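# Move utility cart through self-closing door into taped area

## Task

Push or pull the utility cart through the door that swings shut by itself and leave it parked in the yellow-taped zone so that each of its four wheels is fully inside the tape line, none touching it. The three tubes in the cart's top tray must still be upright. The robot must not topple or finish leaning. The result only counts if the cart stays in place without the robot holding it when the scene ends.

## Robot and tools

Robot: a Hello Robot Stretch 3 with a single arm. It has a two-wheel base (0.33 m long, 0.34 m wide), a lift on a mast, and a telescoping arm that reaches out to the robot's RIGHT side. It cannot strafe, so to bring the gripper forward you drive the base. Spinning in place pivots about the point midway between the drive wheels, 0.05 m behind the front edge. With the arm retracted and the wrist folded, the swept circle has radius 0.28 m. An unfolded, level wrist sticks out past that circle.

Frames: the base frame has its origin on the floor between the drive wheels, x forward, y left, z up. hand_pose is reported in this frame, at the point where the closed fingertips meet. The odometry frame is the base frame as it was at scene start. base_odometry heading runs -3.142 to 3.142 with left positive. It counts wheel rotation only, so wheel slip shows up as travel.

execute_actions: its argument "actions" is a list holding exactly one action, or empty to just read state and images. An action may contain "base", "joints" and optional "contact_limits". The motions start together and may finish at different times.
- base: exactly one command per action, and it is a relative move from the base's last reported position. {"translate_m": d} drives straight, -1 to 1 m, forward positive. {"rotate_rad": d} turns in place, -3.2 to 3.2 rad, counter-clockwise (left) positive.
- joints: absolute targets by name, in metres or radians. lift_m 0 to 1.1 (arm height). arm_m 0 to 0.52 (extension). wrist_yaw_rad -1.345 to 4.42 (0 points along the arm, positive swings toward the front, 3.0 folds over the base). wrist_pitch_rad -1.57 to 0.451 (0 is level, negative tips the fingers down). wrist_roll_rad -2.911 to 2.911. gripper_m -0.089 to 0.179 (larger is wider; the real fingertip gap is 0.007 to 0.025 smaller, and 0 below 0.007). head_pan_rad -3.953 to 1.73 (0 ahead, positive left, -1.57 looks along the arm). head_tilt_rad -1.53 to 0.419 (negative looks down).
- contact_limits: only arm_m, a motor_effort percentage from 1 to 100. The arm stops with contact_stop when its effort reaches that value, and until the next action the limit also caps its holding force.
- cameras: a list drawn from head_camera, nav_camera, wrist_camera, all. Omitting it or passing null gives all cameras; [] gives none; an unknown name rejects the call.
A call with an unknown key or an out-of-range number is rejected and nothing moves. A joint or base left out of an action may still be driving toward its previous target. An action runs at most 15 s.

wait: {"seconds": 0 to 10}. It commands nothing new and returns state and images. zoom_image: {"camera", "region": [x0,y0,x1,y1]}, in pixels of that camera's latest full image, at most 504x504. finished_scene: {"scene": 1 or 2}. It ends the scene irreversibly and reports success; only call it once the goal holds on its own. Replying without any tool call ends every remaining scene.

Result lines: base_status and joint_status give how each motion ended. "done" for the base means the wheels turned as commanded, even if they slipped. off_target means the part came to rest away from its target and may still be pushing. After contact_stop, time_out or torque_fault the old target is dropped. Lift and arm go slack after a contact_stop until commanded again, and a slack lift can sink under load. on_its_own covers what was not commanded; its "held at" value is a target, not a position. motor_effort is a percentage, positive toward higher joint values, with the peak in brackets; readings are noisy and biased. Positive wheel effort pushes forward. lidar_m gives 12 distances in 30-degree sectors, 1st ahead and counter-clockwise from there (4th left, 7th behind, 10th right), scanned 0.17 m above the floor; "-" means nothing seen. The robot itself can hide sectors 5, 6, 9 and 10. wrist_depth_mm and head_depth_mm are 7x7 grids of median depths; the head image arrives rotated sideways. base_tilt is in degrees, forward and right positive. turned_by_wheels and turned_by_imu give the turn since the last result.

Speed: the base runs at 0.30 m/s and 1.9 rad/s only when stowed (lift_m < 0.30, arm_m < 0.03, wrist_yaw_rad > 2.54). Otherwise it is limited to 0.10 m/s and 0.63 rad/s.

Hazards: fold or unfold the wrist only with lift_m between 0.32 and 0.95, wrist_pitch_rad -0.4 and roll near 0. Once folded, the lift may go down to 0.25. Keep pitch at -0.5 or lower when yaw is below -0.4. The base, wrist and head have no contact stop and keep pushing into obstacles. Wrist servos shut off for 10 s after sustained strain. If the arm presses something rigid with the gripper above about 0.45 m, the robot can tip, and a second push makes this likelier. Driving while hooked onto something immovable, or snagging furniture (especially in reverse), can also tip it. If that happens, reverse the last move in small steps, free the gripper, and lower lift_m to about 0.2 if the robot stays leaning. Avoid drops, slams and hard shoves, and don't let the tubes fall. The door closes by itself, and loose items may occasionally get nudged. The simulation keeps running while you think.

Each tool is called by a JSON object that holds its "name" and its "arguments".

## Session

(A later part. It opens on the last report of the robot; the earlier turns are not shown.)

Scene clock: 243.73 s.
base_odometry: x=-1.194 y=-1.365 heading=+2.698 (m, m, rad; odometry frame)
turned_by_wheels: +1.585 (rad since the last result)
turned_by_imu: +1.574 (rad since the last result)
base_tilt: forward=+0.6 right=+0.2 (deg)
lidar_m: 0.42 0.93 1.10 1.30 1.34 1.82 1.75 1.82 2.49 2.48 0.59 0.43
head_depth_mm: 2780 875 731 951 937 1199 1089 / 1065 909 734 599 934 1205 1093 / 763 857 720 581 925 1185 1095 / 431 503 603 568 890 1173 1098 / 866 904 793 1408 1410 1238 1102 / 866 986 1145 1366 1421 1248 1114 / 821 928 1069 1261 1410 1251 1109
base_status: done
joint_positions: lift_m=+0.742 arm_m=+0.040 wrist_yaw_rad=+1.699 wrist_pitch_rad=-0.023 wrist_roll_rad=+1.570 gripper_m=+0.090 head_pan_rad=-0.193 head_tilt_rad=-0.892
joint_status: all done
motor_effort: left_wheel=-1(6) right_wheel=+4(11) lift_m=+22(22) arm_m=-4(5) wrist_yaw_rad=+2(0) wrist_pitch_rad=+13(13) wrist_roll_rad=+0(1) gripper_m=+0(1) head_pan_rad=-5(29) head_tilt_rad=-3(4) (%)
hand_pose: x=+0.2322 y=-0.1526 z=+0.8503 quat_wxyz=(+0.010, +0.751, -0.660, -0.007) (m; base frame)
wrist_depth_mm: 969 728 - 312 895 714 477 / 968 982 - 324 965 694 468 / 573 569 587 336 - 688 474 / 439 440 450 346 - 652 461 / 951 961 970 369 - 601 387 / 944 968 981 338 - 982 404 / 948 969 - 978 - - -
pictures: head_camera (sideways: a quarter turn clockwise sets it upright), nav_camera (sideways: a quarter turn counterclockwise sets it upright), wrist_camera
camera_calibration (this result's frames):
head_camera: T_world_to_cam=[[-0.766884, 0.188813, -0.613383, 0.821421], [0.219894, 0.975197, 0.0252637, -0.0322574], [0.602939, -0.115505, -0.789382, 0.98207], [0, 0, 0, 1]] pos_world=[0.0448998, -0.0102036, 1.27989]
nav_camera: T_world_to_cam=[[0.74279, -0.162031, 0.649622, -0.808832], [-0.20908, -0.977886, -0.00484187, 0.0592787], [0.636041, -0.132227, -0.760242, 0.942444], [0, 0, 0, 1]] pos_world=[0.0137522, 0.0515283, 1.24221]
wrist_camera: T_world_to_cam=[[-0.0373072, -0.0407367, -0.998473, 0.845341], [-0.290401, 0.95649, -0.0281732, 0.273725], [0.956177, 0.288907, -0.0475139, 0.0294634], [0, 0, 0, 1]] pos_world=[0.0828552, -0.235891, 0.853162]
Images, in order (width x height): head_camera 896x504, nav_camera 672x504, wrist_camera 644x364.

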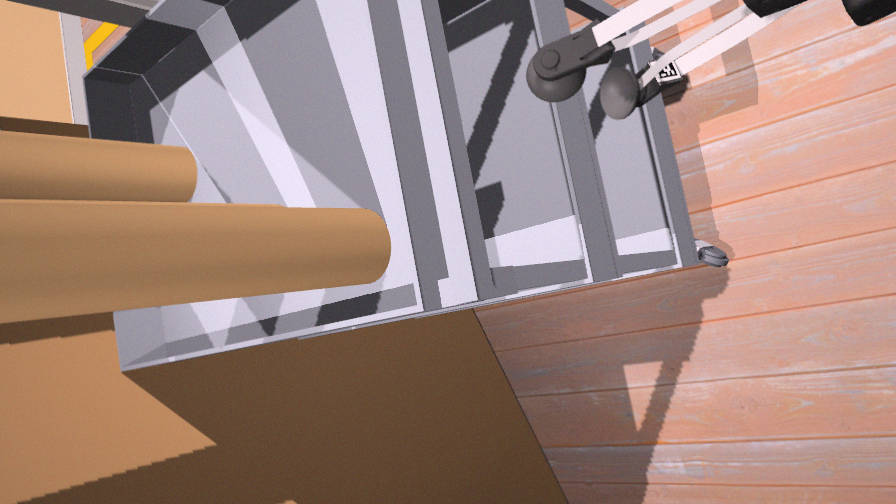

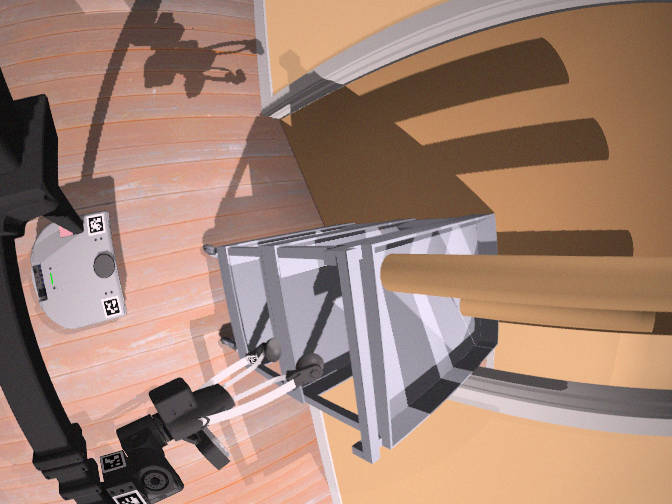

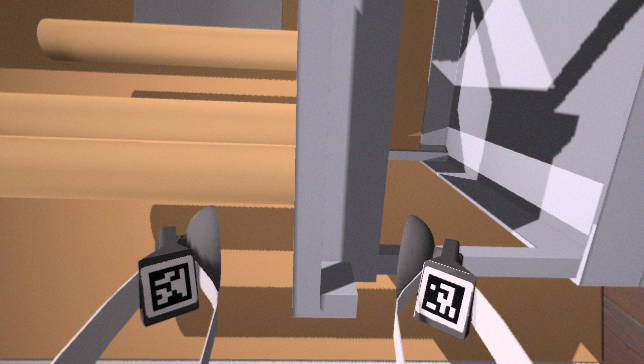

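{"name": "execute_actions", "arguments": {"actions": [{"base":{"translate_m":0.14}}], "cameras": []}}

{"name": "execute_actions", "arguments": {"actions": [{"joints":{"gripper_m":-0.02}}], "cameras": []}}

{"name": "execute_actions", "arguments": {"actions": [{"base":{"translate_m":0.2},"joints":{"arm_m":0.015}}], "cameras": ["nav_camera","wrist_camera"]}}

Scene clock: 256.27 s.
base_odometry: x=-1.320 y=-1.305 heading=+2.698 (m, m, rad; odometry frame)
turned_by_wheels: +0.000 (rad since the last result)
turned_by_imu: +0.000 (rad since the last result)
base_tilt: forward=+0.6 right=+0.2 (deg)
lidar_m: 0.28 0.81 0.90 1.30 1.35 1.85 1.90 1.96 2.57 2.45 0.39 0.29
head_depth_mm: 2728 871 729 613 499 1077 1088 / 663 824 734 617 483 1038 1092 / 309 365 445 575 479 823 1092 / 312 368 452 582 487 932 1083 / 786 866 792 1211 1411 1246 1106 / 741 845 985 1170 1364 1246 1115 / 702 798 917 1077 1304 1256 1114
base_status: done
joint_positions: lift_m=+0.742 arm_m=+0.040 wrist_yaw_rad=+1.699 wrist_pitch_rad=-0.023 wrist_roll_rad=+1.570 gripper_m=+0.090 head_pan_rad=-0.193 head_tilt_rad=-0.892
joint_status: not commanded
motor_effort: left_wheel=-2(5) right_wheel=+4(11) lift_m=+22(22) arm_m=-5(5) wrist_yaw_rad=+1(0) wrist_pitch_rad=+13(14) wrist_roll_rad=+0(0) gripper_m=+1(0) head_pan_rad=-4(5) head_tilt_rad=-5(4) (%)
hand_pose: x=+0.2322 y=-0.1526 z=+0.8503 quat_wxyz=(+0.010, +0.751, -0.660, -0.007) (m; base frame)
wrist_depth_mm: 585 587 602 124 182 694 477 / 841 869 853 129 188 698 465 / 433 440 441 135 196 681 470 / 309 313 319 141 206 662 464 / 308 307 311 148 216 869 466 / 803 821 843 155 226 892 415 / 801 824 831 165 243 265 272
pictures: none
No camera images: the call's "cameras" was empty. Leave "cameras" out to get every camera's image.

Scene clock: 257.90 s.
base_odometry: x=-1.320 y=-1.305 heading=+2.698 (m, m, rad; odometry frame)
turned_by_wheels: +0.000 (rad since the last result)
turned_by_imu: +0.000 (rad since the last result)
base_tilt: forward=+0.5 right=+0.2 (deg)
lidar_m: 0.28 0.82 0.90 1.30 1.35 1.85 1.89 1.96 2.57 2.46 0.39 0.29
head_depth_mm: 2753 873 730 614 498 1061 1084 / 659 822 732 618 491 1025 1089 / 304 360 435 564 484 821 1093 / 309 364 447 582 488 849 1088 / 780 862 794 1204 1417 1248 1104 / 736 841 982 1162 1372 1250 1110 / 699 790 913 1078 1302 1249 1113
base_status: not commanded
joint_positions: lift_m=+0.742 arm_m=+0.040 wrist_yaw_rad=+1.700 wrist_pitch_rad=-0.023 wrist_roll_rad=+1.570 gripper_m=-0.019 head_pan_rad=-0.193 head_tilt_rad=-0.892
joint_status: all done
motor_effort: left_wheel=-3(2) right_wheel=+1(5) lift_m=+22(22) arm_m=-4(4) wrist_yaw_rad=+0(1) wrist_pitch_rad=+13(13) wrist_roll_rad=+0(0) gripper_m=-19(94) head_pan_rad=-5(5) head_tilt_rad=-3(4) (%)
hand_pose: x=+0.2321 y=-0.1523 z=+0.8504 quat_wxyz=(+0.009, +0.751, -0.660, -0.007) (m; base frame)
wrist_depth_mm: 580 609 599 121 178 655 475 / 825 870 851 125 185 691 466 / 431 437 438 131 193 700 466 / 309 315 318 138 202 650 465 / 300 301 305 143 213 855 464 / 813 823 - 150 883 853 415 / 821 840 827 160 238 266 270
pictures: none
No camera images: the call's "cameras" was empty. Leave "cameras" out to get every camera's image.

Scene clock: 260.93 s.
base_odometry: x=-1.501 y=-1.219 heading=+2.698 (m, m, rad; odometry frame)
turned_by_wheels: +0.000 (rad since the last result)
turned_by_imu: -0.010 (rad since the last result)
base_tilt: forward=+0.6 right=+0.2 (deg)
lidar_m: 0.29 0.71 0.68 1.30 1.34 1.83 2.09 2.17 2.58 1.75 0.37 0.29
head_depth_mm: 2537 873 731 613 481 812 1088 / 639 748 735 617 497 1017 1088 / 310 365 449 578 476 822 1096 / 309 363 444 567 488 825 1083 / 789 873 967 1148 1365 1236 1105 / 729 819 937 1087 1294 1245 1106 / 667 745 838 957 1117 1237 1112
base_status: done
joint_positions: lift_m=+0.742 arm_m=+0.015 wrist_yaw_rad=+1.693 wrist_pitch_rad=-0.025 wrist_roll_rad=+1.570 gripper_m=-0.019 head_pan_rad=-0.193 head_tilt_rad=-0.892
joint_status: all done
motor_effort: left_wheel=+0(8) right_wheel=+6(48) lift_m=+22(22) arm_m=-4(7) wrist_yaw_rad=+5(17) wrist_pitch_rad=+14(17) wrist_roll_rad=-1(0) gripper_m=-18(18) head_pan_rad=-4(5) head_tilt_rad=-4(4) (%)
hand_pose: x=+0.2323 y=-0.1291 z=+0.8499 quat_wxyz=(+0.010, +0.749, -0.662, -0.008) (m; base frame)
wrist_depth_mm: 591 587 579 111 166 658 467 / 892 902 935 117 176 646 477 / 427 430 429 124 188 689 461 / 297 301 306 132 199 638 470 / 525 320 308 140 212 791 436 / 716 749 - 149 749 764 752 / 692 693 703 165 249 261 267
pictures: nav_camera (sideways: a quarter turn counterclockwise sets it upright), wrist_camera
camera_calibration (this result's frames):
nav_camera: T_world_to_cam=[[0.742766, -0.162142, 0.649622, -0.808832], [-0.209226, -0.977855, -0.00484187, 0.0592796], [0.636022, -0.132322, -0.760242, 0.942445], [0, 0, 0, 1]] pos_world=[0.0137599, 0.0515272, 1.24221]
wrist_camera: T_world_to_cam=[[-0.039064, -0.040725, -0.998406, 0.846263], [-0.285196, 0.958062, -0.0279207, 0.249983], [0.957673, 0.283651, -0.0490404, 0.0227833], [0, 0, 0, 1]] pos_world=[0.0825338, -0.211498, 0.853012]
Images, in order (width x height): nav_camera 672x504, wrist_camera 644x364.

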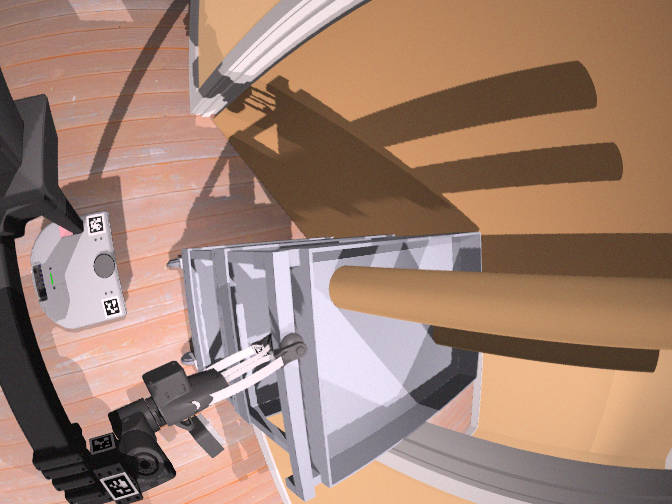

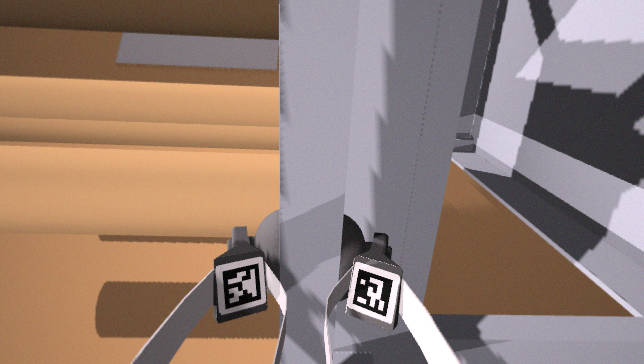

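{"name": "execute_actions", "arguments": {"actions": [{"base":{"translate_m":0.2},"joints":{"arm_m":0.03,"head_pan_rad":-0.75}}], "cameras": ["nav_camera","head_camera"]}}

Scene clock: 269.50 s.
base_odometry: x=-1.682 y=-1.133 heading=+2.698 (m, m, rad; odometry frame)
turned_by_wheels: +0.000 (rad since the last result)
turned_by_imu: +0.000 (rad since the last result)
base_tilt: forward=+0.6 right=+0.2 (deg)
lidar_m: 0.29 0.57 0.57 0.89 1.35 1.83 2.30 2.38 2.58 0.94 0.35 0.29
head_depth_mm: 467 523 606 599 1332 1221 1053 / 2529 598 656 567 902 1239 1059 / 2838 2388 718 620 846 1172 1096 / 2923 2397 745 625 492 1055 1098 / 2757 903 752 627 493 801 1053 / 2502 849 756 631 500 653 1111 / 630 707 449 477 536 458 1115
base_status: done
joint_positions: lift_m=+0.742 arm_m=+0.030 wrist_yaw_rad=+1.747 wrist_pitch_rad=-0.025 wrist_roll_rad=+1.571 gripper_m=-0.019 head_pan_rad=-0.743 head_tilt_rad=-0.892
joint_status: all done
on_its_own: wrist_yaw_rad is held at +1.750, not at your +1.700, by its stall guard, which is not easing now
motor_effort: left_wheel=-1(10) right_wheel=+8(28) lift_m=+22(22) arm_m=+3(7) wrist_yaw_rad=+2(38) wrist_pitch_rad=+14(14) wrist_roll_rad=-1(0) gripper_m=-17(17) head_pan_rad=-5(47) head_tilt_rad=-4(4) (%)
hand_pose: x=+0.2302 y=-0.1298 z=+0.8500 quat_wxyz=(+0.010, +0.767, -0.642, -0.008) (m; base frame)
wrist_depth_mm: - - - 98 154 620 472 / 397 402 407 105 166 642 466 / 301 313 319 114 178 645 466 / 293 294 299 123 195 738 466 / 655 669 672 135 217 691 429 / 642 637 - 147 279 656 350 / 585 595 597 175 269 277 278
pictures: head_camera (sideways: a quarter turn clockwise sets it upright), nav_camera (sideways: a quarter turn counterclockwise sets it upright)
camera_calibration (this result's frames):
head_camera: T_world_to_cam=[[-0.555067, 0.561838, -0.613383, 0.820129], [0.697227, 0.716405, 0.0252637, -0.0351692], [0.453625, -0.413644, -0.789382, 0.982981], [0, 0, 0, 1]] pos_world=[0.0338429, -0.0289805, 1.27989]
nav_camera: T_world_to_cam=[[0.548526, -0.526412, 0.649622, -0.807647], [-0.689414, -0.724351, -0.00484187, 0.0622088], [0.473104, -0.445203, -0.760242, 0.943438], [0, 0, 0, 1]] pos_world=[0.039559, 0.0399276, 1.24221]
Images, in order (width x height): head_camera 896x504, nav_camera 672x504.

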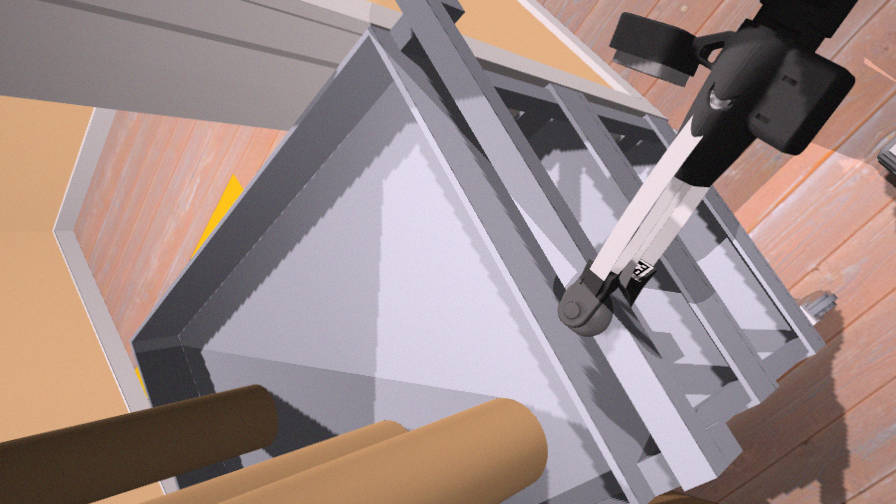

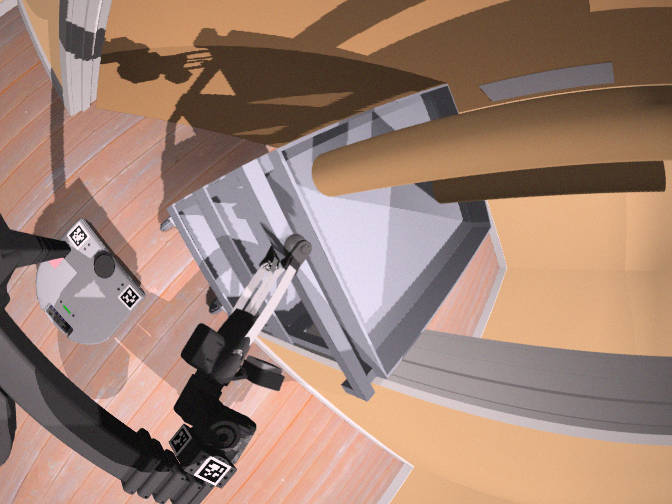

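{"name": "execute_actions", "arguments": {"actions": [{"base":{"translate_m":0.2},"joints":{"wrist_yaw_rad":1.72,"head_pan_rad":-0.6}}], "cameras": ["nav_camera","head_camera"]}}

Scene clock: 277.87 s.
base_odometry: x=-1.862 y=-1.047 heading=+2.698 (m, m, rad; odometry frame)
turned_by_wheels: +0.000 (rad since the last result)
turned_by_imu: +0.000 (rad since the last result)
base_tilt: forward=+0.6 right=+0.2 (deg)
lidar_m: 0.30 0.45 0.45 0.50 1.34 1.84 2.49 2.59 2.58 0.49 0.35 0.30
head_depth_mm: 2648 2366 682 567 822 1226 1041 / 2788 2400 729 616 800 1121 1073 / 2671 880 740 621 521 1090 1097 / 2448 892 746 625 501 975 1086 / 652 762 709 599 490 815 1086 / 444 375 428 517 491 1180 1110 / 301 345 429 651 1003 1080 1077
base_status: done
joint_positions: lift_m=+0.742 arm_m=+0.030 wrist_yaw_rad=+1.725 wrist_pitch_rad=-0.024 wrist_roll_rad=+1.571 gripper_m=-0.019 head_pan_rad=-0.607 head_tilt_rad=-0.892
joint_status: all done
motor_effort: left_wheel=+0(5) right_wheel=+3(23) lift_m=+22(22) arm_m=+3(3) wrist_yaw_rad=-4(21) wrist_pitch_rad=+14(14) wrist_roll_rad=-1(1) gripper_m=-17(17) head_pan_rad=+5(23) head_tilt_rad=-3(4) (%)
hand_pose: x=+0.2312 y=-0.1353 z=+0.8500 quat_wxyz=(+0.010, +0.759, -0.650, -0.008) (m; base frame)
wrist_depth_mm: 407 - - 93 149 577 475 / 400 401 401 100 162 610 481 / 293 300 300 109 177 636 464 / 297 298 302 120 194 663 445 / 584 591 610 133 219 635 412 / 548 559 - 147 277 287 294 / 502 502 516 181 277 526 535
pictures: head_camera (sideways: a quarter turn clockwise sets it upright), nav_camera (sideways: a quarter turn counterclockwise sets it upright)
camera_calibration (this result's frames):
head_camera: T_world_to_cam=[[-0.626051, 0.481479, -0.613383, 0.820562], [0.593767, 0.80424, 0.0252637, -0.0345381], [0.505471, -0.34839, -0.789382, 0.982665], [0, 0, 0, 1]] pos_world=[0.0375126, -0.0249557, 1.27989]
nav_camera: T_world_to_cam=[[0.614772, -0.447265, 0.649622, -0.808051], [-0.58495, -0.811055, -0.00484187, 0.0615716], [0.529045, -0.37702, -0.760242, 0.943097], [0, 0, 0, 1]] pos_world=[0.0338426, 0.0440916, 1.24221]
Images, in order (width x height): head_camera 896x504, nav_camera 672x504.

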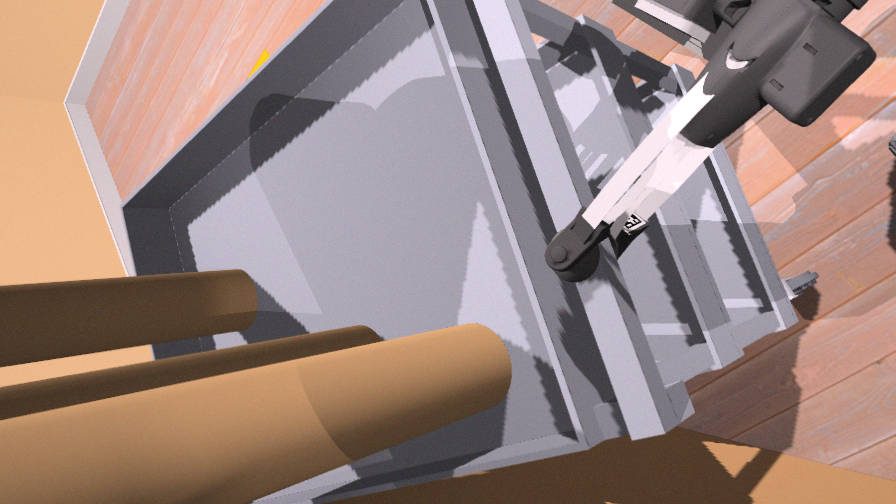

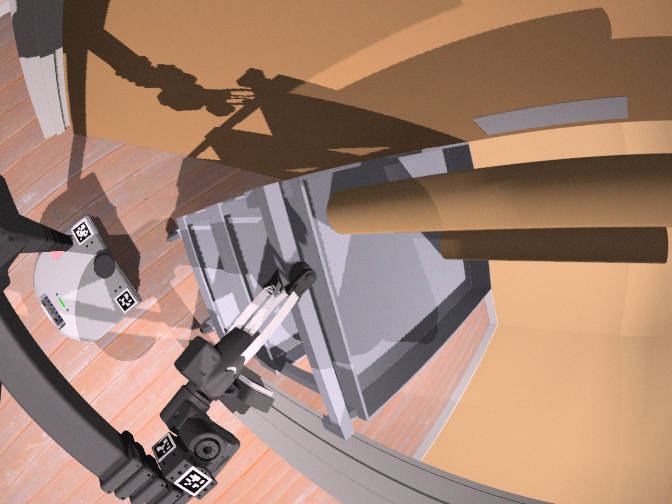

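{"name": "execute_actions", "arguments": {"actions": [{"base":{"translate_m":0.22},"joints":{"wrist_yaw_rad":1.62,"arm_m":0.0,"head_pan_rad":-0.4}}], "cameras": ["nav_camera","wrist_camera"]}}

Scene clock: 288.57 s.
base_odometry: x=-2.061 y=-0.953 heading=+2.698 (m, m, rad; odometry frame)
turned_by_wheels: +0.000 (rad since the last result)
turned_by_imu: +0.000 (rad since the last result)
base_tilt: forward=+0.6 right=+0.2 (deg)
lidar_m: 0.31 0.31 0.31 0.34 0.53 1.83 2.72 2.81 0.50 0.50 0.34 0.31
head_depth_mm: 2298 872 732 612 505 1022 - / 654 814 735 618 495 1066 1095 / 664 758 700 621 507 1042 1096 / 329 382 459 565 489 874 1097 / 323 385 510 599 490 1140 1105 / 550 602 654 709 776 854 956 / 464 493 525 563 604 651 704
base_status: done
joint_positions: lift_m=+0.742 arm_m=+0.003 wrist_yaw_rad=+1.610 wrist_pitch_rad=-0.024 wrist_roll_rad=+1.571 gripper_m=-0.019 head_pan_rad=-0.407 head_tilt_rad=-0.892
joint_status: all done
joint sent to its limit — the command would take arm_m past its lower limit, so that joint was sent only as far as its limit.
motor_effort: left_wheel=-1(9) right_wheel=+7(21) lift_m=+22(22) arm_m=-5(7) wrist_yaw_rad=+8(38) wrist_pitch_rad=+14(14) wrist_roll_rad=-1(1) gripper_m=-17(17) head_pan_rad=+4(28) head_tilt_rad=-4(5) (%)
hand_pose: x=+0.2340 y=-0.1381 z=+0.8500 quat_wxyz=(+0.009, +0.721, -0.693, -0.009) (m; base frame)
wrist_depth_mm: - - - 95 151 583 467 / 400 402 405 102 163 619 468 / 298 300 306 111 177 607 466 / 295 296 300 121 195 556 455 / 468 467 491 133 216 506 418 / 428 428 - 147 279 461 356 / 390 392 388 177 273 397 398
pictures: nav_camera (sideways: a quarter turn counterclockwise sets it upright), wrist_camera
camera_calibration (this result's frames):
nav_camera: T_world_to_cam=[[0.691384, -0.316195, 0.649622, -0.808518], [-0.412134, -0.91111, -0.00484187, 0.0605174], [0.593409, -0.264384, -0.760242, 0.942705], [0, 0, 0, 1]] pos_world=[0.0245287, 0.0487248, 1.24221]
wrist_camera: T_world_to_cam=[[-0.0420749, -0.036364, -0.998452, 0.847384], [-0.204198, 0.978556, -0.0270344, 0.242243], [0.978025, 0.202744, -0.0485981, 0.00737706], [0, 0, 0, 1]] pos_world=[0.0779042, -0.20773, 0.85298]
Images, in order (width x height): nav_camera 672x504, wrist_camera 644x364.

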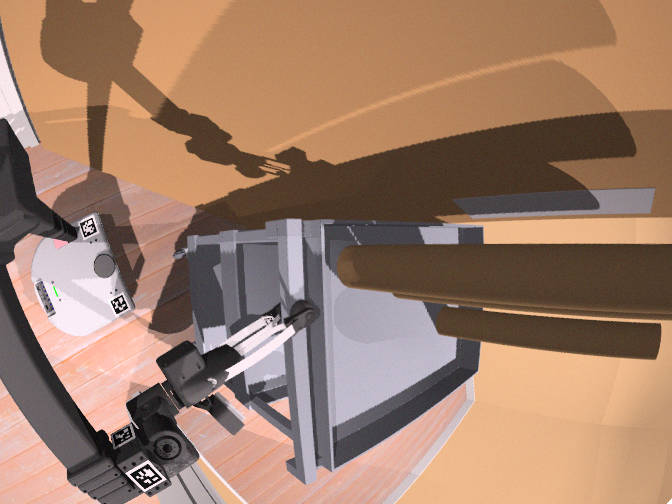

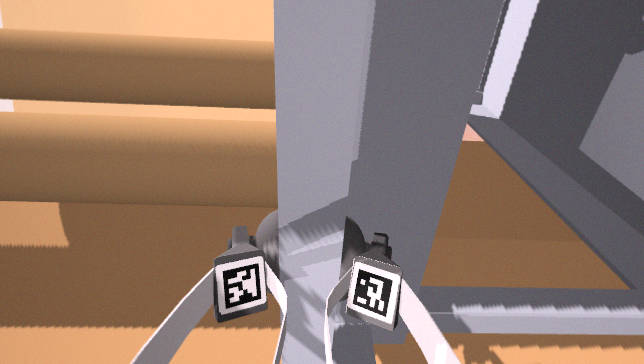

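{"name": "execute_actions", "arguments": {"actions": [{"base":{"translate_m":0.25},"joints":{"wrist_yaw_rad":1.6}}], "cameras": ["nav_camera","wrist_camera"]}}

Scene clock: 298.07 s.
base_odometry: x=-2.287 y=-0.845 heading=+2.697 (m, m, rad; odometry frame)
turned_by_wheels: +0.000 (rad since the last result)
turned_by_imu: +0.000 (rad since the last result)
base_tilt: forward=+0.5 right=+0.2 (deg)
lidar_m: 0.24 0.19 0.19 0.20 0.30 1.84 2.97 3.08 0.59 1.22 0.33 0.31
head_depth_mm: 661 846 730 615 506 814 - / 679 793 734 616 508 1032 1092 / 360 515 621 603 511 1039 1097 / 328 384 459 583 515 921 1098 / 1544 1841 668 578 500 769 903 / 376 397 424 455 488 527 573 / 304 318 335 354 373 395 419
base_status: done
joint_positions: lift_m=+0.742 arm_m=+0.003 wrist_yaw_rad=+1.587 wrist_pitch_rad=-0.024 wrist_roll_rad=+1.572 gripper_m=-0.019 head_pan_rad=-0.407 head_tilt_rad=-0.892
joint_status: all done
motor_effort: left_wheel=-2(6) right_wheel=+7(20) lift_m=+22(22) arm_m=-4(6) wrist_yaw_rad=+11(10) wrist_pitch_rad=+14(14) wrist_roll_rad=-2(1) gripper_m=-16(17) head_pan_rad=+5(4) head_tilt_rad=-5(4) (%)
hand_pose: x=+0.2342 y=-0.1437 z=+0.8500 quat_wxyz=(+0.009, +0.713, -0.701, -0.009) (m; base frame)
wrist_depth_mm: 384 390 391 87 144 575 468 / 398 411 411 95 157 610 467 / 286 287 294 105 174 600 463 / 306 304 305 117 193 - 445 / 360 363 377 131 220 388 391 / 320 323 - 147 275 282 287 / 291 294 297 187 298 304 307
pictures: nav_camera (sideways: a quarter turn counterclockwise sets it upright), wrist_camera
camera_calibration (this result's frames):
nav_camera: T_world_to_cam=[[0.691385, -0.316191, 0.649622, -0.808518], [-0.41213, -0.911112, -0.00484187, 0.0605174], [0.59341, -0.264381, -0.760242, 0.942705], [0, 0, 0, 1]] pos_world=[0.0245284, 0.0487249, 1.24221]
wrist_camera: T_world_to_cam=[[-0.042899, -0.034526, -0.998483, 0.847668], [-0.182066, 0.982938, -0.0261662, 0.242505], [0.98235, 0.180667, -0.0484531, 0.00405557], [0, 0, 0, 1]] pos_world=[0.076532, -0.209834, 0.852924]
Images, in order (width x height): nav_camera 672x504, wrist_camera 644x364.

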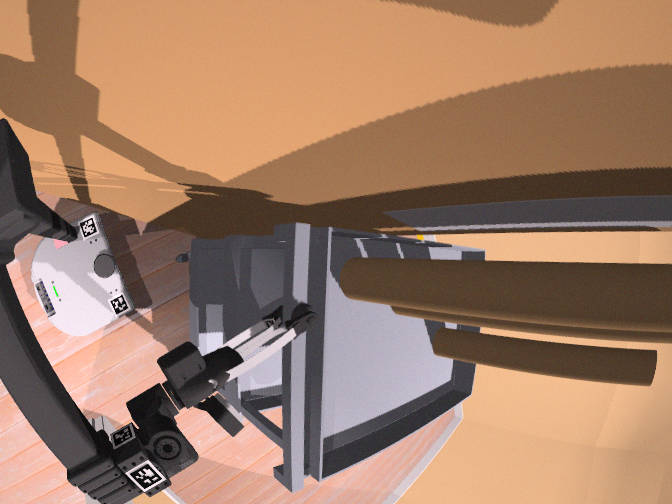

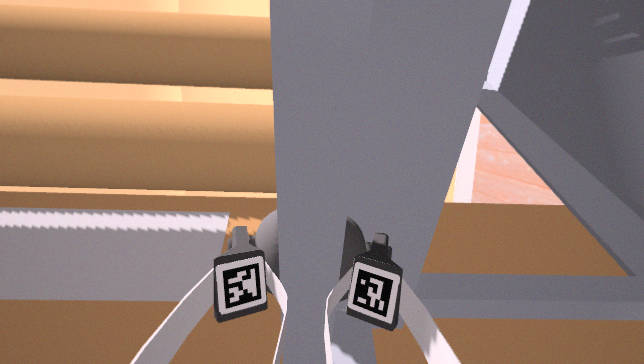

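{"name": "execute_actions", "arguments": {"actions": [{"base":{"translate_m":0.22},"joints":{"wrist_yaw_rad":1.6,"head_pan_rad":-0.6}}], "cameras": ["nav_camera","wrist_camera"]}}

Scene clock: 310.70 s.
base_odometry: x=-2.485 y=-0.751 heading=+2.697 (m, m, rad; odometry frame)
turned_by_wheels: +0.000 (rad since the last result)
turned_by_imu: +0.004 (rad since the last result)
base_tilt: forward=+0.5 right=+0.2 (deg)
lidar_m: 0.26 0.18 0.18 0.18 0.24 0.58 3.19 0.73 0.75 0.43 0.32 0.32
head_depth_mm: 2166 866 731 614 530 815 - / 1912 869 734 617 504 815 - / 692 803 740 621 497 1073 1100 / 480 546 646 598 513 1041 1100 / 337 387 457 582 509 967 1086 / 326 400 1800 628 495 1242 714 / 1384 1582 1794 1658 1429 534 492
base_status: done
joint_positions: lift_m=+0.742 arm_m=+0.003 wrist_yaw_rad=+1.595 wrist_pitch_rad=-0.024 wrist_roll_rad=+1.572 gripper_m=-0.019 head_pan_rad=-0.593 head_tilt_rad=-0.892
joint_status: all done
motor_effort: left_wheel=+2(54) right_wheel=+5(24) lift_m=+22(22) arm_m=-4(4) wrist_yaw_rad=+5(12) wrist_pitch_rad=+14(14) wrist_roll_rad=-1(1) gripper_m=-17(18) head_pan_rad=-4(28) head_tilt_rad=-3(4) (%)
hand_pose: x=+0.2341 y=-0.1418 z=+0.8501 quat_wxyz=(+0.009, +0.715, -0.699, -0.009) (m; base frame)
wrist_depth_mm: 370 367 373 76 135 138 471 / 290 294 301 84 149 574 466 / 279 280 284 94 168 - 459 / - - - 108 192 - 422 / - - - 125 231 - - / - - - 149 284 291 294 / - - - 205 - - -
pictures: nav_camera (sideways: a quarter turn counterclockwise sets it upright), wrist_camera
camera_calibration (this result's frames):
nav_camera: T_world_to_cam=[[0.620872, -0.438758, 0.649622, -0.808088], [-0.573727, -0.819032, -0.00484187, 0.0615031], [0.534186, -0.3697, -0.760242, 0.943066], [0, 0, 0, 1]] pos_world=[0.0332329, 0.0444694, 1.24221]
wrist_camera: T_world_to_cam=[[-0.0424704, -0.0343997, -0.998505, 0.847715], [-0.189349, 0.981572, -0.0257626, 0.241799], [0.980991, 0.187972, -0.0482013, 0.00488645], [0, 0, 0, 1]] pos_world=[0.0769937, -0.209101, 0.852913]
Images, in order (width x height): nav_camera 672x504, wrist_camera 644x364.

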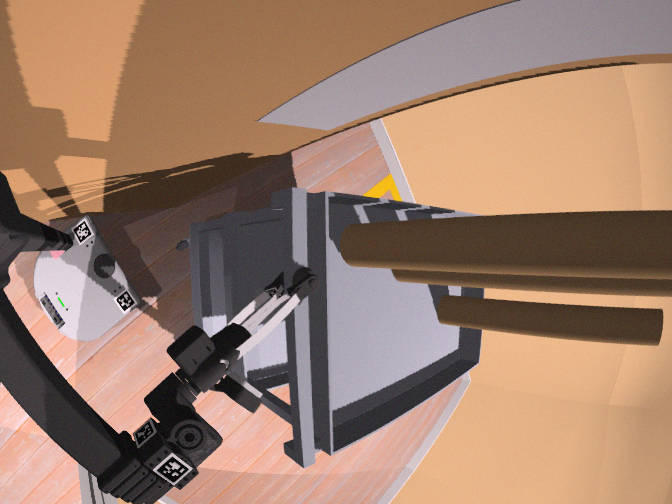

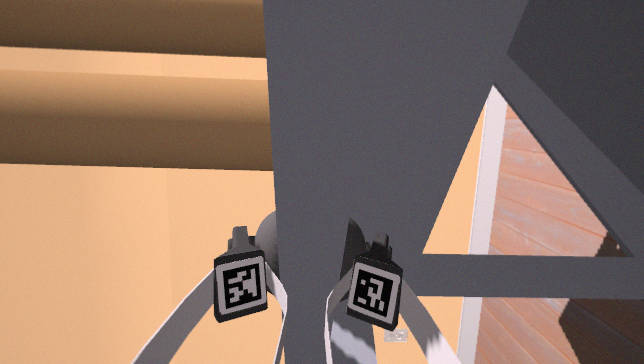

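{"name": "execute_actions", "arguments": {"actions": [{"base":{"translate_m":0.2},"joints":{"wrist_yaw_rad":1.3,"head_pan_rad":-0.8}}], "cameras": []}}

{"name": "execute_actions", "arguments": {"actions": [{"base":{"translate_m":0.2},"joints":{"wrist_yaw_rad":1.1,"arm_m":0.1}}], "cameras": ["nav_camera","head_camera"]}}

Scene clock: 324.07 s.
base_odometry: x=-2.666 y=-0.665 heading=+2.697 (m, m, rad; odometry frame)
turned_by_wheels: +0.000 (rad since the last result)
turned_by_imu: +0.000 (rad since the last result)
base_tilt: forward=+0.6 right=+0.2 (deg)
lidar_m: 1.39 0.19 0.18 0.18 0.22 0.44 3.39 0.89 1.05 0.48 0.35 0.34
head_depth_mm: 2338 2359 709 560 891 1179 - / 2231 851 735 564 881 - 1074 / 1918 918 740 621 635 1119 1099 / 708 828 747 626 841 1090 1103 / 501 445 504 590 529 1035 1103 / 346 398 503 612 524 1247 1108 / 352 1389 1632 1660 1430 1249 1116
base_status: done
joint_positions: lift_m=+0.742 arm_m=+0.003 wrist_yaw_rad=+1.262 wrist_pitch_rad=-0.024 wrist_roll_rad=+1.571 gripper_m=-0.019 head_pan_rad=-0.793 head_tilt_rad=-0.892
joint_status: wrist_yaw_rad off_target (ended at +1.262, target +1.300); the others done
on_its_own: wrist_yaw_rad is held at +1.258, not at your +1.300, by its stall guard, which is not easing now
motor_effort: left_wheel=+3(29) right_wheel=+3(24) lift_m=+22(22) arm_m=-1(4) wrist_yaw_rad=-3(71) wrist_pitch_rad=+14(14) wrist_roll_rad=-1(2) gripper_m=-17(17) head_pan_rad=-5(28) head_tilt_rad=-4(4) (%)
hand_pose: x=+0.2222 y=-0.2252 z=+0.8501 quat_wxyz=(+0.008, +0.590, -0.807, -0.010) (m; base frame)
wrist_depth_mm: 581 566 571 106 162 621 480 / - - - 112 171 654 468 / 421 423 430 118 181 689 465 / 292 299 303 125 192 654 457 / 305 304 302 132 204 - 444 / - - - 141 - - 408 / - - - 154 238 264 267
pictures: none
No camera images: the call's "cameras" was empty. Leave "cameras" out to get every camera's image.

Scene clock: 327.27 s.
base_odometry: x=-2.846 y=-0.579 heading=+2.697 (m, m, rad; odometry frame)
turned_by_wheels: +0.000 (rad since the last result)
turned_by_imu: +0.000 (rad since the last result)
base_tilt: forward=+0.6 right=+0.1 (deg)
lidar_m: 1.19 1.23 1.36 0.17 0.20 0.37 3.58 1.06 1.33 0.60 0.39 0.38
head_depth_mm: 2202 842 729 610 1161 1200 1084 / 1862 884 736 574 939 1204 1087 / 1575 889 721 556 907 1167 1096 / 404 472 566 587 801 1176 1096 / 565 875 748 1019 1364 1240 1106 / 1232 915 1436 1636 1418 1250 1114 / 1130 1255 1424 1585 1438 1253 1112
base_status: done
joint_positions: lift_m=+0.742 arm_m=+0.100 wrist_yaw_rad=+1.082 wrist_pitch_rad=-0.024 wrist_roll_rad=+1.571 gripper_m=-0.019 head_pan_rad=-0.793 head_tilt_rad=-0.892
joint_status: all done
on_its_own: wrist_yaw_rad is at rest, and its effort (+16) is outside its rest range (-12 to +12)
motor_effort: left_wheel=-2(17) right_wheel=+8(22) lift_m=+22(22) arm_m=+2(14) wrist_yaw_rad=+16(60) wrist_pitch_rad=+14(14) wrist_roll_rad=+0(1) gripper_m=-17(18) head_pan_rad=-4(5) head_tilt_rad=-5(4) (%)
hand_pose: x=+0.2042 y=-0.3649 z=+0.8502 quat_wxyz=(+0.007, +0.515, -0.857, -0.010) (m; base frame)
wrist_depth_mm: - - - 132 194 661 471 / - - - 133 194 690 473 / 639 656 655 134 197 684 470 / 438 451 450 135 199 676 466 / 300 301 442 136 200 685 463 / 287 287 - 137 202 651 462 / - - - 138 203 - 418
pictures: head_camera (sideways: a quarter turn clockwise sets it upright), nav_camera (sideways: a quarter turn counterclockwise sets it upright)
camera_calibration (this result's frames):
head_camera: T_world_to_cam=[[-0.52618, 0.58898, -0.613382, 0.819951], [0.732292, 0.680522, 0.0252637, -0.035383], [0.4323, -0.435881, -0.789382, 0.983112], [0, 0, 0, 1]] pos_world=[0.032354, -0.0303359, 1.27989]
nav_camera: T_world_to_cam=[[0.521425, -0.55327, 0.649622, -0.807481], [-0.724888, -0.68885, -0.00484186, 0.0624252], [0.450171, -0.468378, -0.760242, 0.943579], [0, 0, 0, 1]] pos_world=[0.0415201, 0.0381987, 1.24221]
Images, in order (width x height): head_camera 896x504, nav_camera 672x504.

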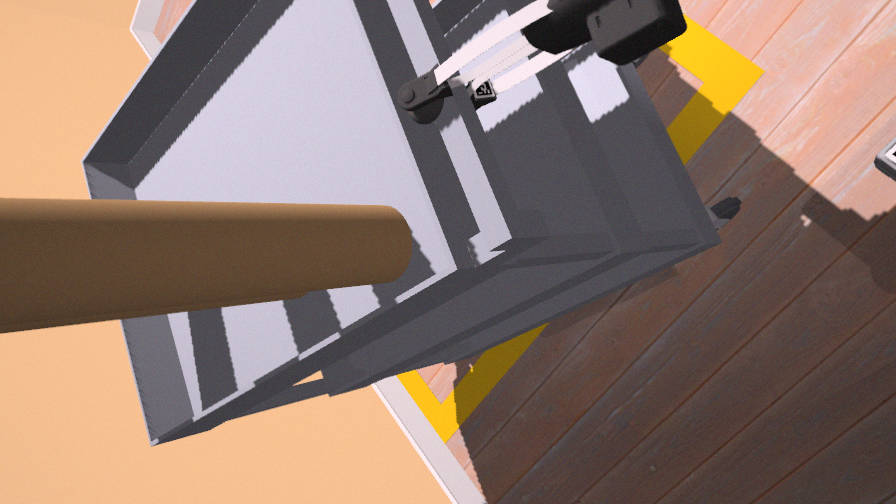

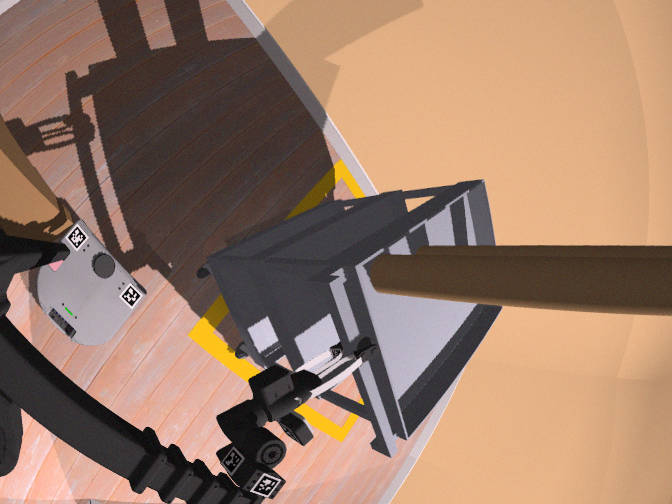

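{"name": "execute_actions", "arguments": {"actions": [{"base":{"translate_m":0.05},"joints":{"wrist_yaw_rad":1.15,"arm_m":0.005}}], "cameras": []}}

{"name": "execute_actions", "arguments": {"actions": [{"base":{"translate_m":0.17},"joints":{"wrist_yaw_rad":1.15}}], "cameras": ["nav_camera","head_camera"]}}

Scene clock: 341.00 s.
base_odometry: x=-2.892 y=-0.557 heading=+2.697 (m, m, rad; odometry frame)
turned_by_wheels: +0.000 (rad since the last result)
turned_by_imu: +0.000 (rad since the last result)
base_tilt: forward=+0.6 right=+0.2 (deg)
lidar_m: 1.14 1.18 1.36 0.17 0.18 0.33 3.64 1.10 1.40 0.48 0.36 0.35
head_depth_mm: 2095 844 728 555 900 1149 - / 1782 881 735 563 899 - 1077 / 1510 856 737 633 821 1125 1099 / 684 786 687 608 843 1090 1099 / 362 418 501 600 536 1219 1107 / 374 875 823 1585 1424 1247 1108 / 1080 1207 1365 1547 1426 1248 1113
base_status: done
joint_positions: lift_m=+0.742 arm_m=+0.006 wrist_yaw_rad=+1.133 wrist_pitch_rad=-0.022 wrist_roll_rad=+1.571 gripper_m=-0.019 head_pan_rad=-0.793 head_tilt_rad=-0.892
joint_status: all done
on_its_own: wrist_yaw_rad is at rest, and its effort (+14) is outside its rest range (-12 to +12)
motor_effort: left_wheel=+0(5) right_wheel=-9(28) lift_m=+22(22) arm_m=-8(12) wrist_yaw_rad=+14(41) wrist_pitch_rad=+13(14) wrist_roll_rad=-1(1) gripper_m=-18(18) head_pan_rad=-4(5) head_tilt_rad=-4(4) (%)
hand_pose: x=+0.2101 y=-0.2590 z=+0.8506 quat_wxyz=(+0.007, +0.537, -0.844, -0.009) (m; base frame)
wrist_depth_mm: 583 596 604 113 171 649 484 / - - - 118 178 650 474 / 431 429 437 122 184 689 465 / 309 317 322 128 192 678 468 / 295 295 299 133 201 - 464 / - - - 139 - - 425 / - - - 147 226 - 937
pictures: none
No camera images: the call's "cameras" was empty. Leave "cameras" out to get every camera's image.

Scene clock: 344.27 s.
base_odometry: x=-3.045 y=-0.484 heading=+2.697 (m, m, rad; odometry frame)
turned_by_wheels: +0.000 (rad since the last result)
turned_by_imu: +0.001 (rad since the last result)
base_tilt: forward=+0.5 right=+0.2 (deg)
lidar_m: 0.97 1.00 1.36 1.30 1.35 0.26 3.81 1.26 1.64 0.45 0.36 0.35
head_depth_mm: 1785 846 731 558 877 1125 - / 1502 908 733 568 864 - 1076 / 715 828 741 626 818 1111 1095 / 526 596 687 612 843 1093 1105 / 361 419 505 602 547 1200 1108 / 379 906 1200 1393 1398 1247 1108 / 915 1021 1156 1320 1401 1243 1111
base_status: done
joint_positions: lift_m=+0.742 arm_m=+0.005 wrist_yaw_rad=+1.170 wrist_pitch_rad=-0.023 wrist_roll_rad=+1.571 gripper_m=-0.019 head_pan_rad=-0.794 head_tilt_rad=-0.892
joint_status: wrist_yaw_rad off_target (ended at +1.170, target +1.150)
on_its_own: wrist_yaw_rad is at rest, and its effort (-17) is outside its rest range (-12 to +12)
motor_effort: left_wheel=+2(15) right_wheel=-9(50) lift_m=+22(22) arm_m=+1(8) wrist_yaw_rad=-17(20) wrist_pitch_rad=+13(14) wrist_roll_rad=-1(1) gripper_m=-17(19) head_pan_rad=-4(5) head_tilt_rad=-5(4) (%)
hand_pose: x=+0.2140 y=-0.2494 z=+0.8504 quat_wxyz=(+0.007, +0.552, -0.834, -0.010) (m; base frame)
wrist_depth_mm: 584 572 575 101 157 613 471 / - - - 107 167 641 466 / 419 423 417 114 177 645 461 / 294 296 298 121 188 630 467 / 303 306 301 128 202 - 440 / 911 900 - 137 920 951 928 / 856 856 857 150 237 260 266
pictures: head_camera (sideways: a quarter turn clockwise sets it upright), nav_camera (sideways: a quarter turn counterclockwise sets it upright)
camera_calibration (this result's frames):
head_camera: T_world_to_cam=[[-0.525963, 0.589217, -0.61334, 0.819896], [0.73257, 0.680223, 0.0252622, -0.0353828], [0.432093, -0.436028, -0.789415, 0.983155], [0, 0, 0, 1]] pos_world=[0.0323408, -0.0303457, 1.27989]
nav_camera: T_world_to_cam=[[0.521224, -0.553507, 0.649582, -0.807427], [-0.725168, -0.688554, -0.00484092, 0.0624257], [0.449952, -0.468533, -0.760276, 0.943625], [0, 0, 0, 1]] pos_world=[0.0415334, 0.0381865, 1.24221]
Images, in order (width x height): head_camera 896x504, nav_camera 672x504.

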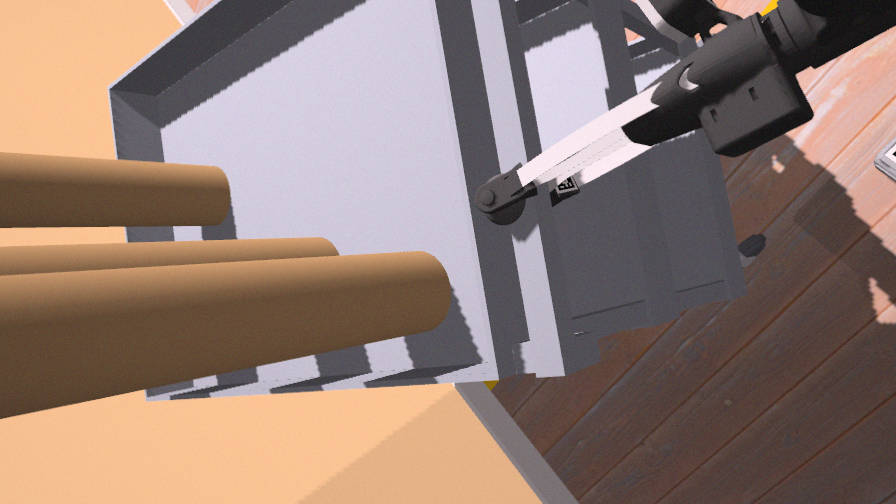

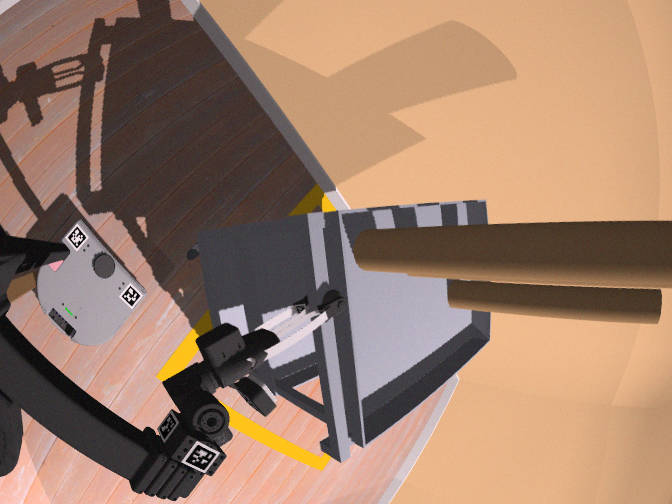

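{"name": "execute_actions", "arguments": {"actions": [{"base":{"translate_m":0.06},"joints":{"arm_m":0.15}}], "cameras": []}}

{"name": "execute_actions", "arguments": {"actions": [{"base":{"rotate_rad":-0.15},"joints":{"arm_m":0.35}}], "cameras": ["nav_camera","head_camera"]}}

Scene clock: 352.13 s.
base_odometry: x=-3.099 y=-0.458 heading=+2.698 (m, m, rad; odometry frame)
turned_by_wheels: +0.000 (rad since the last result)
turned_by_imu: +0.000 (rad since the last result)
base_tilt: forward=+0.6 right=+0.1 (deg)
lidar_m: 0.91 0.94 1.29 1.31 1.35 0.85 0.42 0.44 1.73 0.61 0.41 0.41
head_depth_mm: 1665 848 728 951 1204 1223 1085 / 1371 906 735 958 1103 1229 1092 / 1013 885 721 577 926 1189 1096 / 429 502 606 574 890 1172 1100 / 973 904 771 1120 1387 1240 1106 / 935 944 1175 1398 1425 1251 1110 / 858 955 1081 1231 1383 1255 1113
base_status: done
joint_positions: lift_m=+0.742 arm_m=+0.149 wrist_yaw_rad=+1.235 wrist_pitch_rad=-0.022 wrist_roll_rad=+1.571 gripper_m=-0.019 head_pan_rad=-0.794 head_tilt_rad=-0.892
joint_status: all done
on_its_own: wrist_yaw_rad is held at +1.207, not at your +1.150, by its stall guard, which is still easing
motor_effort: left_wheel=+5(9) right_wheel=-9(17) lift_m=+22(22) arm_m=+6(9) wrist_yaw_rad=-23(40) wrist_pitch_rad=+13(14) wrist_roll_rad=-1(1) gripper_m=-17(17) head_pan_rad=-4(4) head_tilt_rad=-4(4) (%)
hand_pose: x=+0.2200 y=-0.3786 z=+0.8506 quat_wxyz=(+0.007, +0.579, -0.815, -0.009) (m; base frame)
wrist_depth_mm: 597 961 959 113 171 653 472 / 896 918 626 118 178 665 481 / 423 433 438 122 184 686 461 / 317 328 439 127 192 675 468 / 295 293 299 132 199 652 466 / 813 827 - 137 212 865 418 / 817 828 825 145 220 865 859
pictures: none
No camera images: the call's "cameras" was empty. Leave "cameras" out to get every camera's image.

Scene clock: 354.83 s.
base_odometry: x=-3.099 y=-0.458 heading=+2.548 (m, m, rad; odometry frame)
turned_by_wheels: -0.150 (rad since the last result)
turned_by_imu: -0.148 (rad since the last result)
base_tilt: forward=+0.6 right=+0.1 (deg)
lidar_m: 0.91 0.91 1.13 1.31 1.31 1.33 1.22 1.22 1.52 2.47 0.49 0.58
head_depth_mm: 2197 874 703 1281 1386 1217 1085 / 505 825 715 763 1235 1226 1092 / 504 586 656 1007 1125 1211 1097 / 602 700 738 1036 1297 1240 1098 / 806 902 816 1093 1356 1244 1101 / 1048 927 1157 1339 1426 1245 1109 / 949 887 1109 1311 1406 1254 1112
base_status: done
joint_positions: lift_m=+0.742 arm_m=+0.350 wrist_yaw_rad=+1.224 wrist_pitch_rad=-0.023 wrist_roll_rad=+1.570 gripper_m=-0.019 head_pan_rad=-0.794 head_tilt_rad=-0.892
joint_status: all done
on_its_own: wrist_yaw_rad is held at +1.207, not at your +1.150, by its stall guard, which is not easing now; wrist_yaw_rad is at rest, and its effort (-13) is outside its rest range (-12 to +12)
motor_effort: left_wheel=+2(19) right_wheel=+5(41) lift_m=+22(22) arm_m=+6(8) wrist_yaw_rad=-13(39) wrist_pitch_rad=+13(14) wrist_roll_rad=+0(1) gripper_m=-17(18) head_pan_rad=-5(4) head_tilt_rad=-4(4) (%)
hand_pose: x=+0.2190 y=-0.5814 z=+0.8505 quat_wxyz=(+0.007, +0.574, -0.819, -0.009) (m; base frame)
wrist_depth_mm: - - - 174 254 - 442 / - - - 165 236 612 470 / - - - 156 227 663 465 / - - - 148 216 690 474 / 665 671 663 141 206 677 464 / 414 422 - 135 198 677 458 / 262 265 269 130 187 670 454
pictures: head_camera (sideways: a quarter turn clockwise sets it upright), nav_camera (sideways: a quarter turn counterclockwise sets it upright)
camera_calibration (this result's frames):
head_camera: T_world_to_cam=[[-0.525963, 0.589217, -0.61334, 0.819896], [0.73257, 0.680223, 0.0252622, -0.0353828], [0.432093, -0.436028, -0.789415, 0.983155], [0, 0, 0, 1]] pos_world=[0.0323408, -0.0303458, 1.27989]
nav_camera: T_world_to_cam=[[0.521223, -0.553507, 0.649582, -0.807427], [-0.725169, -0.688554, -0.00484092, 0.0624257], [0.449952, -0.468533, -0.760276, 0.943625], [0, 0, 0, 1]] pos_world=[0.0415335, 0.0381865, 1.24221]
Images, in order (width x height): head_camera 896x504, nav_camera 672x504.

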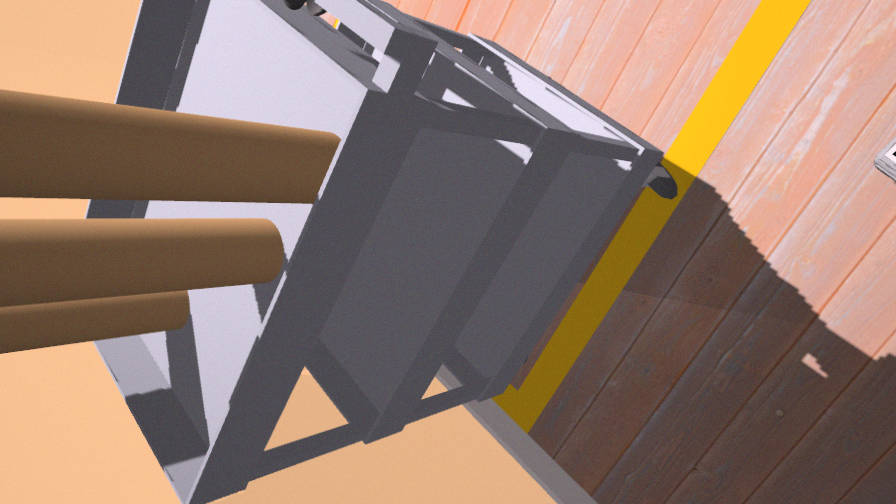

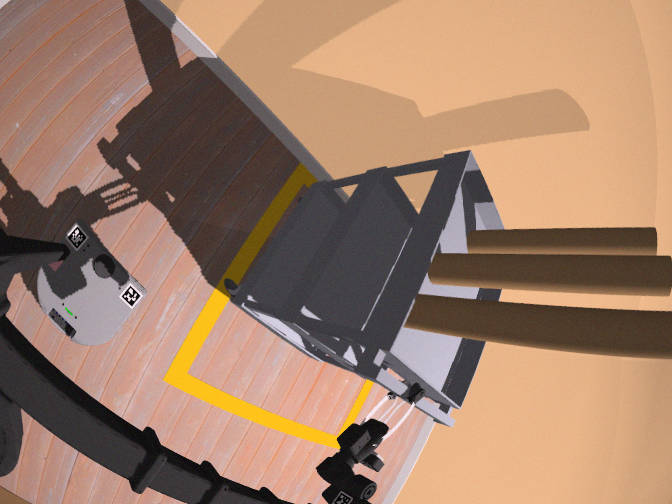

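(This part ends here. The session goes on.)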